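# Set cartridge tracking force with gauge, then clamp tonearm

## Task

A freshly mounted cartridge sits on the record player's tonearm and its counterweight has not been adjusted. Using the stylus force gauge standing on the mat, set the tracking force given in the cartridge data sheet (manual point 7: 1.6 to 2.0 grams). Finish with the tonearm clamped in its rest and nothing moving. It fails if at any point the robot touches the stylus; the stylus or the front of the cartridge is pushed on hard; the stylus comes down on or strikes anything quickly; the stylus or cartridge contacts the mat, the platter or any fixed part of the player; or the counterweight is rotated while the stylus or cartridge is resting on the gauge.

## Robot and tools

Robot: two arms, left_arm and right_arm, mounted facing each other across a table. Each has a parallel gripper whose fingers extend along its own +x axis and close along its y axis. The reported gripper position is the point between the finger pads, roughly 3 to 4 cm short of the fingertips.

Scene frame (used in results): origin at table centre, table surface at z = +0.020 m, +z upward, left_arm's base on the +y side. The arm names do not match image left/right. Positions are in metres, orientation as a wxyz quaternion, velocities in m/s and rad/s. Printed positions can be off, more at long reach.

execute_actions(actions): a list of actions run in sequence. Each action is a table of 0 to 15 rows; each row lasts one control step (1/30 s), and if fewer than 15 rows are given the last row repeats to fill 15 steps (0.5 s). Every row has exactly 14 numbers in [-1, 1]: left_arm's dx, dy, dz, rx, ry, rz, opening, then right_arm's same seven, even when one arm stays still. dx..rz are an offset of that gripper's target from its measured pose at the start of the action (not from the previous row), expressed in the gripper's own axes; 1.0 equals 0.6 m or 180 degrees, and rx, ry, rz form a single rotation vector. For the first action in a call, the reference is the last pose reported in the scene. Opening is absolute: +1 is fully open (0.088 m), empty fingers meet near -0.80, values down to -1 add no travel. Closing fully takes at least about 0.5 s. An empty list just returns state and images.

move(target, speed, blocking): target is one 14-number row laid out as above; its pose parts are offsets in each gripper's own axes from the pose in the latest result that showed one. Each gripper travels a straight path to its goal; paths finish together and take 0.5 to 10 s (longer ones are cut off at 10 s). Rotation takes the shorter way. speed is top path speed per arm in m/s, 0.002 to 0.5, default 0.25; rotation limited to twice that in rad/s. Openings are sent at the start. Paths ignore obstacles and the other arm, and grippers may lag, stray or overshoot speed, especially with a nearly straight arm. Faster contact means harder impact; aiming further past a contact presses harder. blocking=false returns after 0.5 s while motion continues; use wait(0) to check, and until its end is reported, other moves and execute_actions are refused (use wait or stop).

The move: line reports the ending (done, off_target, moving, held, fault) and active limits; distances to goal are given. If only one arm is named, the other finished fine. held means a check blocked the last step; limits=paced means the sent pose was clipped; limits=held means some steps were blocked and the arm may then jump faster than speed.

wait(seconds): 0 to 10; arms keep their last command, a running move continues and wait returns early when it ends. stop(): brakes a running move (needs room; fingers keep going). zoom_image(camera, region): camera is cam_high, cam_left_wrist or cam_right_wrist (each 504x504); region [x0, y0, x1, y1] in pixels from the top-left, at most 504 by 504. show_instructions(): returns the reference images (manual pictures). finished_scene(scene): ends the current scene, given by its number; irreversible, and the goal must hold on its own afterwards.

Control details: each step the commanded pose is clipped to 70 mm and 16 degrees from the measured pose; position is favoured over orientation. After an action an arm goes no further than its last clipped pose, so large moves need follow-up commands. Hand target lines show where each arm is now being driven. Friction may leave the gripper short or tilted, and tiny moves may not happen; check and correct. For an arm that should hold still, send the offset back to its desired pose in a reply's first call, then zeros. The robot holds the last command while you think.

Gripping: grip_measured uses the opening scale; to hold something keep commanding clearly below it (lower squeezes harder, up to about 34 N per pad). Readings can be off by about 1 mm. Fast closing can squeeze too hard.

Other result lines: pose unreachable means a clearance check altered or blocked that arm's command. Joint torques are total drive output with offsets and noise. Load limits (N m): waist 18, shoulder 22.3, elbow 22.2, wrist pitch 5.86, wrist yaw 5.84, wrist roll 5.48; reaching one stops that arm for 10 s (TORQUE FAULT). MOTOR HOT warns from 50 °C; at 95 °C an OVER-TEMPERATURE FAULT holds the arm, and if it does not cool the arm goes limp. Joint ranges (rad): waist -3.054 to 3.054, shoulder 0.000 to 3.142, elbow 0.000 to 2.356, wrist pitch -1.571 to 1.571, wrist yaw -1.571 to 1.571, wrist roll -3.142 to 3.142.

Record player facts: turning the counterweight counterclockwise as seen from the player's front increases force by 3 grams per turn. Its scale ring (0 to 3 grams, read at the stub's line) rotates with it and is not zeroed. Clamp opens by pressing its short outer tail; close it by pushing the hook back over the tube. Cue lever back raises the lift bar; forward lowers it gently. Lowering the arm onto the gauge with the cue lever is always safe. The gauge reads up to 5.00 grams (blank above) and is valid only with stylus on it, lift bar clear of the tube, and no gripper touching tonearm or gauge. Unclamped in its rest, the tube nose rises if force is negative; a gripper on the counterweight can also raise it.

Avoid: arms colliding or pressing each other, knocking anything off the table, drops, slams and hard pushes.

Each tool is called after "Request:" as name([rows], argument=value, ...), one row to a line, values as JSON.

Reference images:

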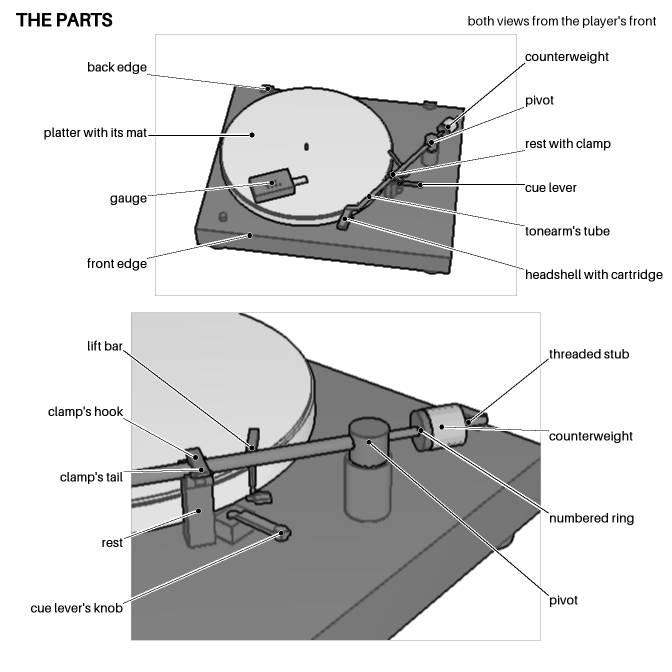

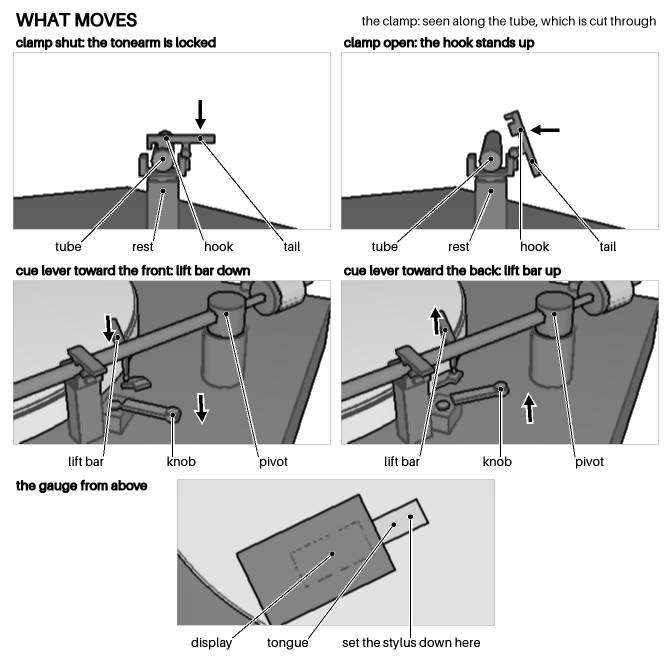

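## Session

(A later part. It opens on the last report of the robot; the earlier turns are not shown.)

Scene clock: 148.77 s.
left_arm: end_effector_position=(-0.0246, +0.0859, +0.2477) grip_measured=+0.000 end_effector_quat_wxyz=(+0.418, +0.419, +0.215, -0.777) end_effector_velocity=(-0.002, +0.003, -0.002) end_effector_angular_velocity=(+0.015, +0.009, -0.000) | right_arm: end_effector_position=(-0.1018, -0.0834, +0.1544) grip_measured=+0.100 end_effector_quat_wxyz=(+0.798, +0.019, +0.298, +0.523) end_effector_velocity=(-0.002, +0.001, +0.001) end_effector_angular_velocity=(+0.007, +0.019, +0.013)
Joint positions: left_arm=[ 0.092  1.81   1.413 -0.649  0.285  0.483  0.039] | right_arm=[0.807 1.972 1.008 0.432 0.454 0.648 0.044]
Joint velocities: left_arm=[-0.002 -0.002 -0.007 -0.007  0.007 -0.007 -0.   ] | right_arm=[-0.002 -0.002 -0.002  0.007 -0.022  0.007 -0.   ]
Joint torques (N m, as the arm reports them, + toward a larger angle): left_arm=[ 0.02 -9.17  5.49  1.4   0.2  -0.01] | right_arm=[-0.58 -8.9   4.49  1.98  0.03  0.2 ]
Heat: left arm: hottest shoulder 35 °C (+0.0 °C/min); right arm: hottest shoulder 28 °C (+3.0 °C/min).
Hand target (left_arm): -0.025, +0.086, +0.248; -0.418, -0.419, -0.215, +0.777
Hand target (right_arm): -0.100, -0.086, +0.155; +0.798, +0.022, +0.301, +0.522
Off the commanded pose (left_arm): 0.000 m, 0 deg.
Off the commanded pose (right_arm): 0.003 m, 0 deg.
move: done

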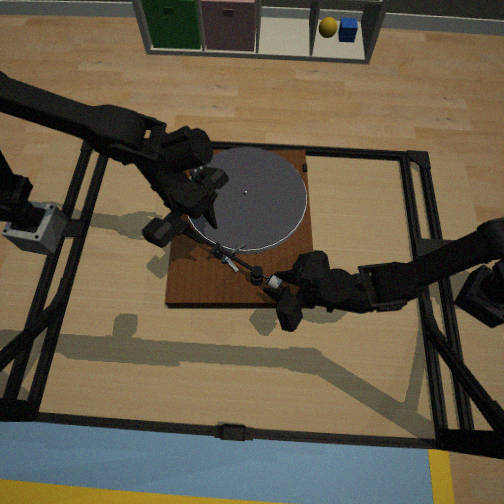

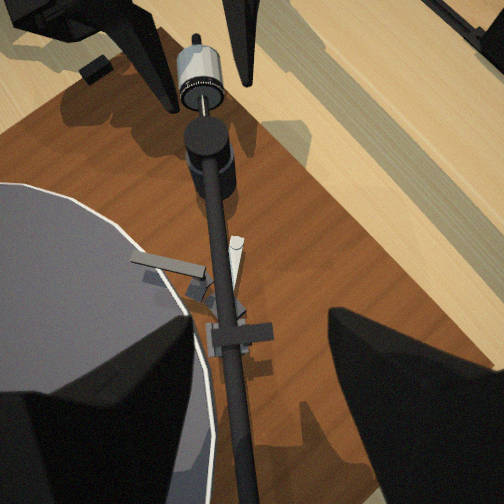

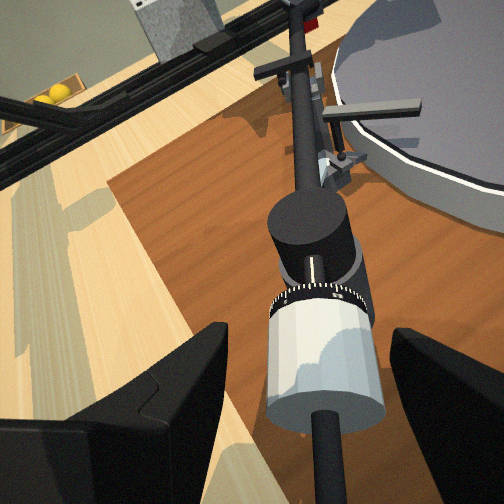

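Reads 0.79. One more stroke.

Request:
move(target=[0,0,0,0,0,0,0.0, -0.003,-0.004,-0.002,0,0,0,-0.3])

Request:
move(target=[0,0,0,0,0,0,0.0, 0.004,0.017,-0.019,-0.443,0,-0.256,-0.3], speed=0.35)

Request:
move(target=[0,0,0,0,0,0,0.0, 0,0,0,0,0,0,0.1])

Request:
move(target=[0,0,0,0,0,0,0.0, -0.08,-0.012,0,0,0,0,0.1], speed=0.1)

Request:
zoom_image(camera="cam_left_wrist", region=[150, 30, 260, 140])

Scene clock: 150.33 s.
left_arm: end_effector_position=(-0.0246, +0.0859, +0.2477) grip_measured=+0.000 end_effector_quat_wxyz=(+0.418, +0.419, +0.215, -0.777) end_effector_velocity=(+0.000, +0.005, -0.002) end_effector_angular_velocity=(+0.028, +0.003, +0.019) | right_arm: end_effector_position=(-0.1008, -0.0837, +0.1545) grip_measured=-0.275 end_effector_quat_wxyz=(+0.799, +0.021, +0.297, +0.522) end_effector_velocity=(+0.001, -0.001, -0.004) end_effector_angular_velocity=(-0.020, -0.010, +0.022)
Joint positions: left_arm=[ 0.092  1.81   1.413 -0.649  0.285  0.483  0.039] | right_arm=[0.806 1.972 1.005 0.437 0.457 0.648 0.026]
Joint velocities: left_arm=[-0.002 -0.002 -0.002 -0.022 -0.007 -0.022 -0.   ] | right_arm=[-0.007  0.002 -0.002 -0.007 -0.022 -0.022 -0.   ]
Joint torques (N m, as the arm reports them, + toward a larger angle): left_arm=[ 0.01 -9.19  5.53  1.4   0.2  -0.01] | right_arm=[ 0.   -8.65  4.35  2.11  0.06 -0.07]
Heat: left arm: hottest shoulder 35 °C (+0.0 °C/min); right arm: hottest shoulder 28 °C (+3.0 °C/min).
Hand target (left_arm): -0.025, +0.086, +0.248; -0.418, -0.419, -0.215, +0.777
Hand target (right_arm): -0.101, -0.086, +0.153; +0.798, +0.019, +0.298, +0.523
Off the commanded pose (left_arm): 0.000 m, 0 deg.
Off the commanded pose (right_arm): 0.003 m, 0 deg.
move: done

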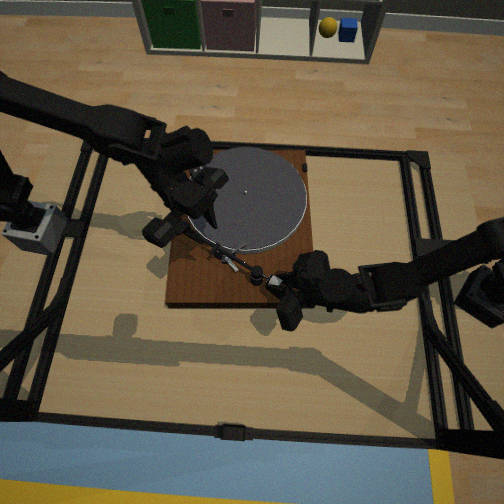

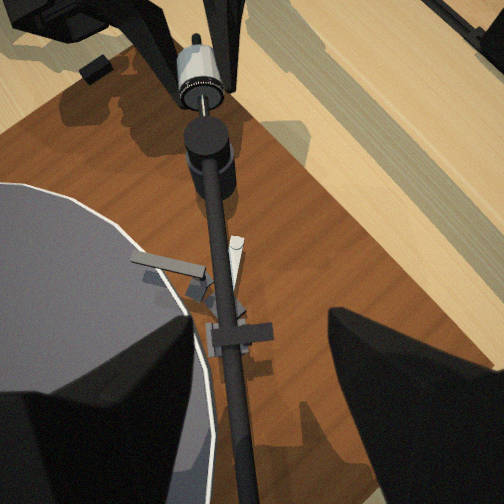

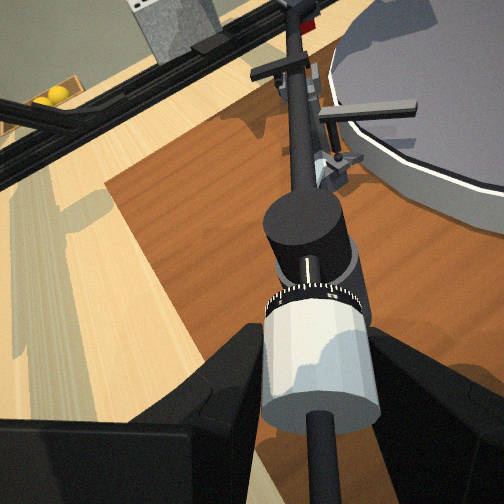

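Scene clock: 153.27 s.
left_arm: end_effector_position=(-0.0246, +0.0859, +0.2476) grip_measured=+0.000 end_effector_quat_wxyz=(+0.418, +0.419, +0.215, -0.777) end_effector_velocity=(-0.000, -0.001, +0.001) end_effector_angular_velocity=(-0.001, +0.004, +0.019) | right_arm: end_effector_position=(-0.1124, -0.0792, +0.1509) grip_measured=-0.276 end_effector_quat_wxyz=(+0.757, -0.589, -0.109, +0.261) end_effector_velocity=(-0.000, +0.001, -0.002) end_effector_angular_velocity=(-0.024, -0.012, +0.028)
Joint positions: left_arm=[ 0.092  1.81   1.413 -0.649  0.285  0.483  0.039] | right_arm=[ 0.993  2.324  1.411  0.202  1.349 -0.584  0.025]
Joint velocities: left_arm=[-0.002 -0.002 -0.002  0.007 -0.007 -0.022 -0.   ] | right_arm=[-0.002 -0.002 -0.032  0.095 -0.022 -0.095 -0.   ]
Joint torques (N m, as the arm reports them, + toward a larger angle): left_arm=[-0.01 -9.2   5.48  1.4   0.21 -0.01] | right_arm=[ 0.38 -8.96  5.11  1.92  0.62 -0.15]
Heat: left arm: hottest shoulder 35 °C (+0.0 °C/min); right arm: hottest shoulder 28 °C (+3.0 °C/min).
Hand target (left_arm): -0.025, +0.086, +0.248; -0.418, -0.419, -0.215, +0.777
Hand target (right_arm): -0.114, -0.080, +0.148; +0.756, -0.591, -0.111, +0.260
Off the commanded pose (left_arm): 0.000 m, 0 deg.
Off the commanded pose (right_arm): 0.004 m, 0 deg.
move: done

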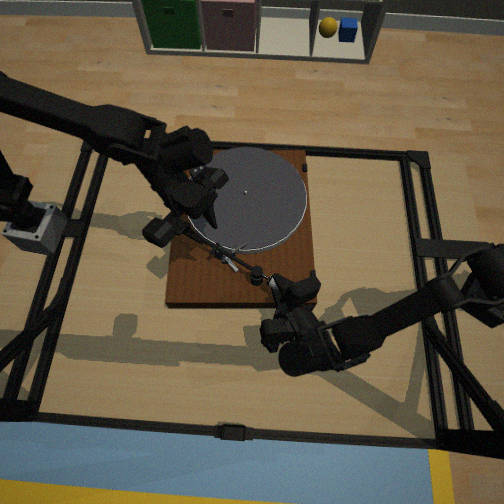

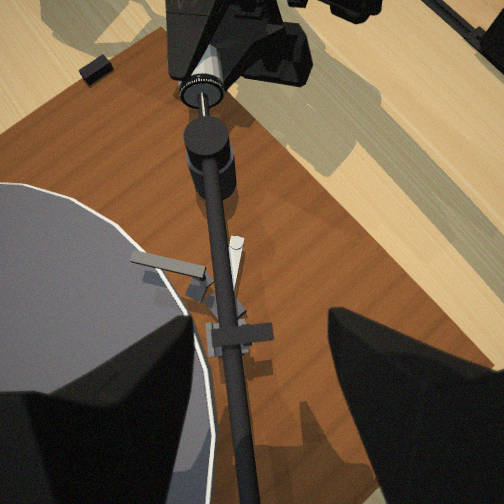

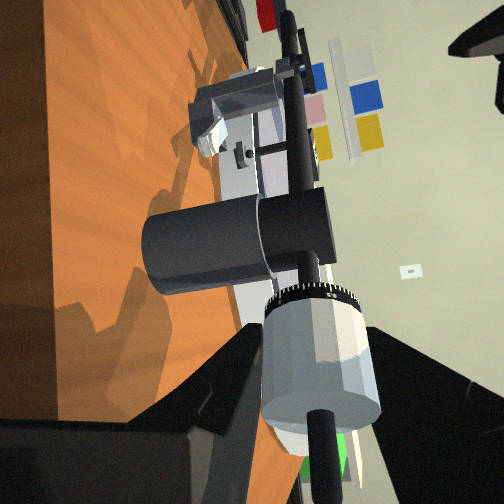

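Scene clock: 153.87 s.
left_arm: end_effector_position=(-0.0246, +0.0859, +0.2476) grip_measured=+0.000 end_effector_quat_wxyz=(+0.418, +0.419, +0.215, -0.777) end_effector_velocity=(-0.002, +0.005, -0.002) end_effector_angular_velocity=(+0.024, +0.009, -0.000) | right_arm: end_effector_position=(-0.1123, -0.0793, +0.1511) grip_measured=+0.099 end_effector_quat_wxyz=(+0.757, -0.589, -0.109, +0.261) end_effector_velocity=(-0.001, -0.001, +0.002) end_effector_angular_velocity=(+0.006, -0.002, -0.004)
Joint positions: left_arm=[ 0.092  1.81   1.413 -0.649  0.285  0.483  0.039] | right_arm=[ 0.993  2.324  1.411  0.205  1.35  -0.586  0.044]
Joint velocities: left_arm=[-0.002 -0.002 -0.002 -0.022  0.007 -0.007 -0.   ] | right_arm=[ 0.002 -0.002  0.002 -0.007  0.007  0.007  0.001]
Joint torques (N m, as the arm reports them, + toward a larger angle): left_arm=[ 0.01 -9.17  5.51  1.39  0.21 -0.01] | right_arm=[-0.03 -9.73  5.46  1.1   0.39  0.1 ]
Heat: left arm: hottest shoulder 35 °C (-1.0 °C/min); right arm: hottest shoulder 28 °C (+3.0 °C/min).
Hand target (left_arm): -0.025, +0.086, +0.248; -0.418, -0.419, -0.215, +0.777
Hand target (right_arm): -0.112, -0.079, +0.151; +0.757, -0.589, -0.109, +0.261
Off the commanded pose (left_arm): 0.000 m, 0 deg.
Off the commanded pose (right_arm): 0.000 m, 0 deg.
move: done

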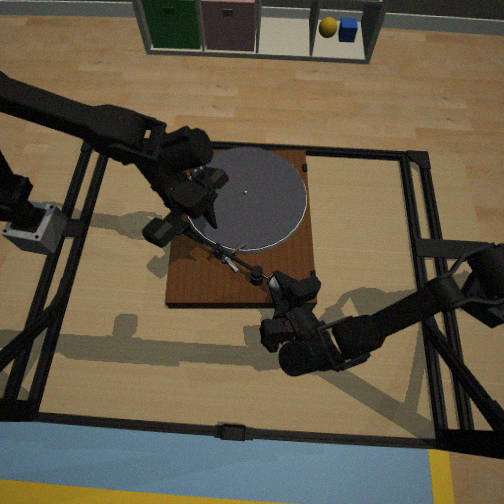

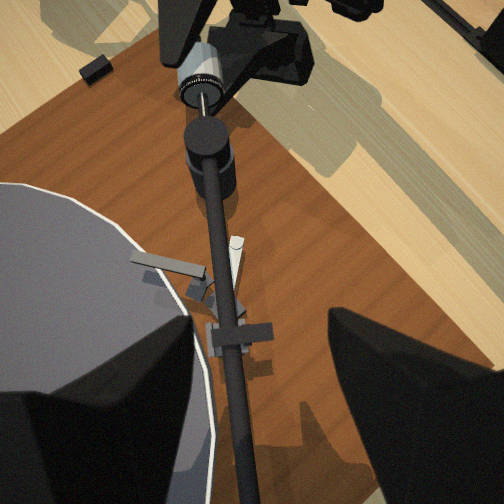

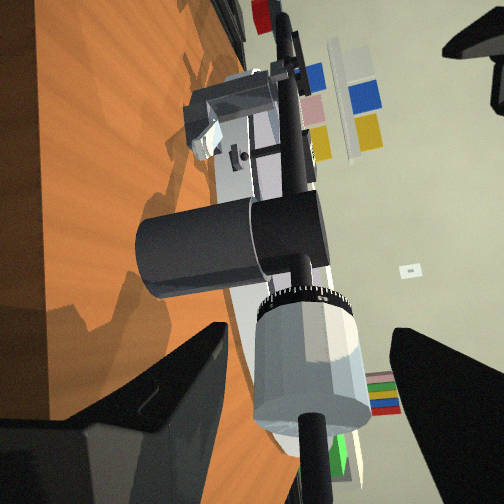

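Scene clock: 155.10 s.
left_arm: end_effector_position=(-0.0246, +0.0859, +0.2476) grip_measured=+0.000 end_effector_quat_wxyz=(+0.418, +0.419, +0.215, -0.777) end_effector_velocity=(-0.002, -0.000, +0.001) end_effector_angular_velocity=(-0.001, +0.004, +0.015) | right_arm: end_effector_position=(-0.1493, -0.1064, +0.1666) grip_measured=+0.100 end_effector_quat_wxyz=(+0.756, -0.590, -0.109, +0.261) end_effector_velocity=(+0.002, -0.001, +0.002) end_effector_angular_velocity=(-0.010, +0.006, -0.007)
Joint positions: left_arm=[ 0.092  1.81   1.413 -0.649  0.285  0.483  0.039] | right_arm=[ 1.094  2.294  1.512 -0.34   1.412 -0.165  0.044]
Joint velocities: left_arm=[-0.007 -0.002 -0.002  0.007 -0.007 -0.022 -0.   ] | right_arm=[-0.002 -0.002  0.022 -0.081 -0.007  0.051 -0.   ]
Joint torques (N m, as the arm reports them, + toward a larger angle): left_arm=[ 0.02 -9.21  5.47  1.38  0.2  -0.01] | right_arm=[ 0.13 -8.74  6.2   0.55  0.65  0.23]
Heat: left arm: hottest shoulder 35 °C (-1.0 °C/min); right arm: hottest shoulder 28 °C (+3.0 °C/min).
Hand target (left_arm): -0.025, +0.086, +0.248; -0.418, -0.419, -0.215, +0.777
Hand target (right_arm): -0.151, -0.106, +0.165; +0.757, -0.589, -0.109, +0.261
Off the commanded pose (left_arm): 0.000 m, 0 deg.
Off the commanded pose (right_arm): 0.002 m, 0 deg.
move: done

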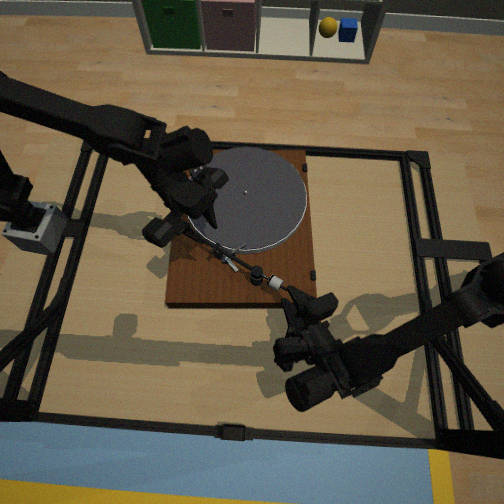

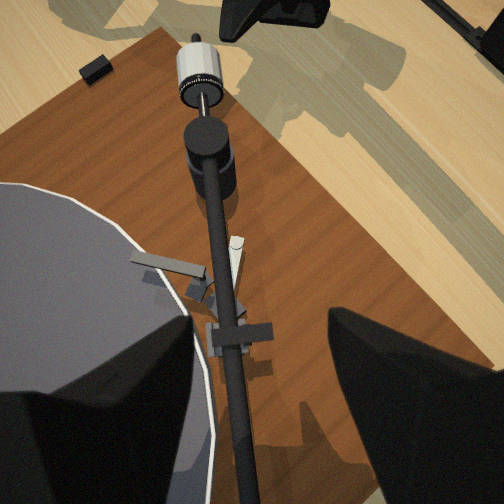

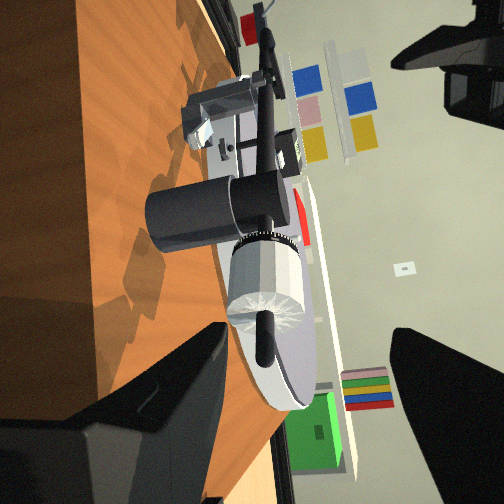

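Region (150, 30, 260, 140) of cam_left_wrist's 504x504 image, scaled by 4.582, with more detail than that image has.

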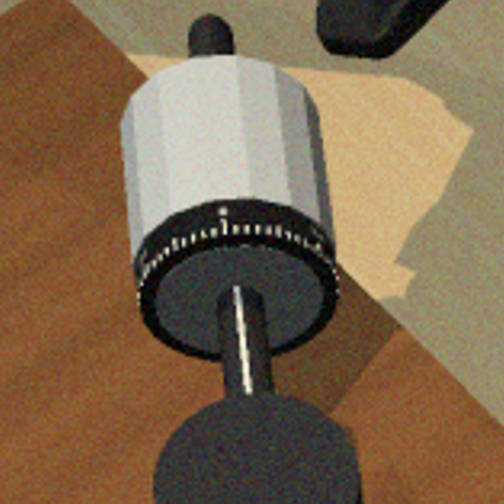

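Request:
zoom_image(camera="cam_right_wrist", region=[200, 0, 320, 120])

Region (200, 0, 320, 120) of cam_right_wrist's 504x504 image, scaled by 4.200, with more detail than that image has.

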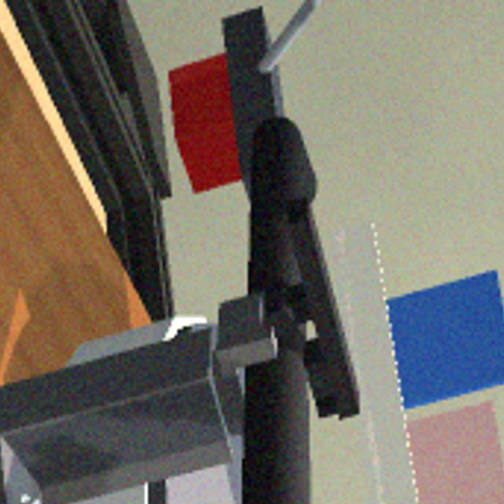

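Request:
finished_scene(scene=1)

The scene is finished: the task was done.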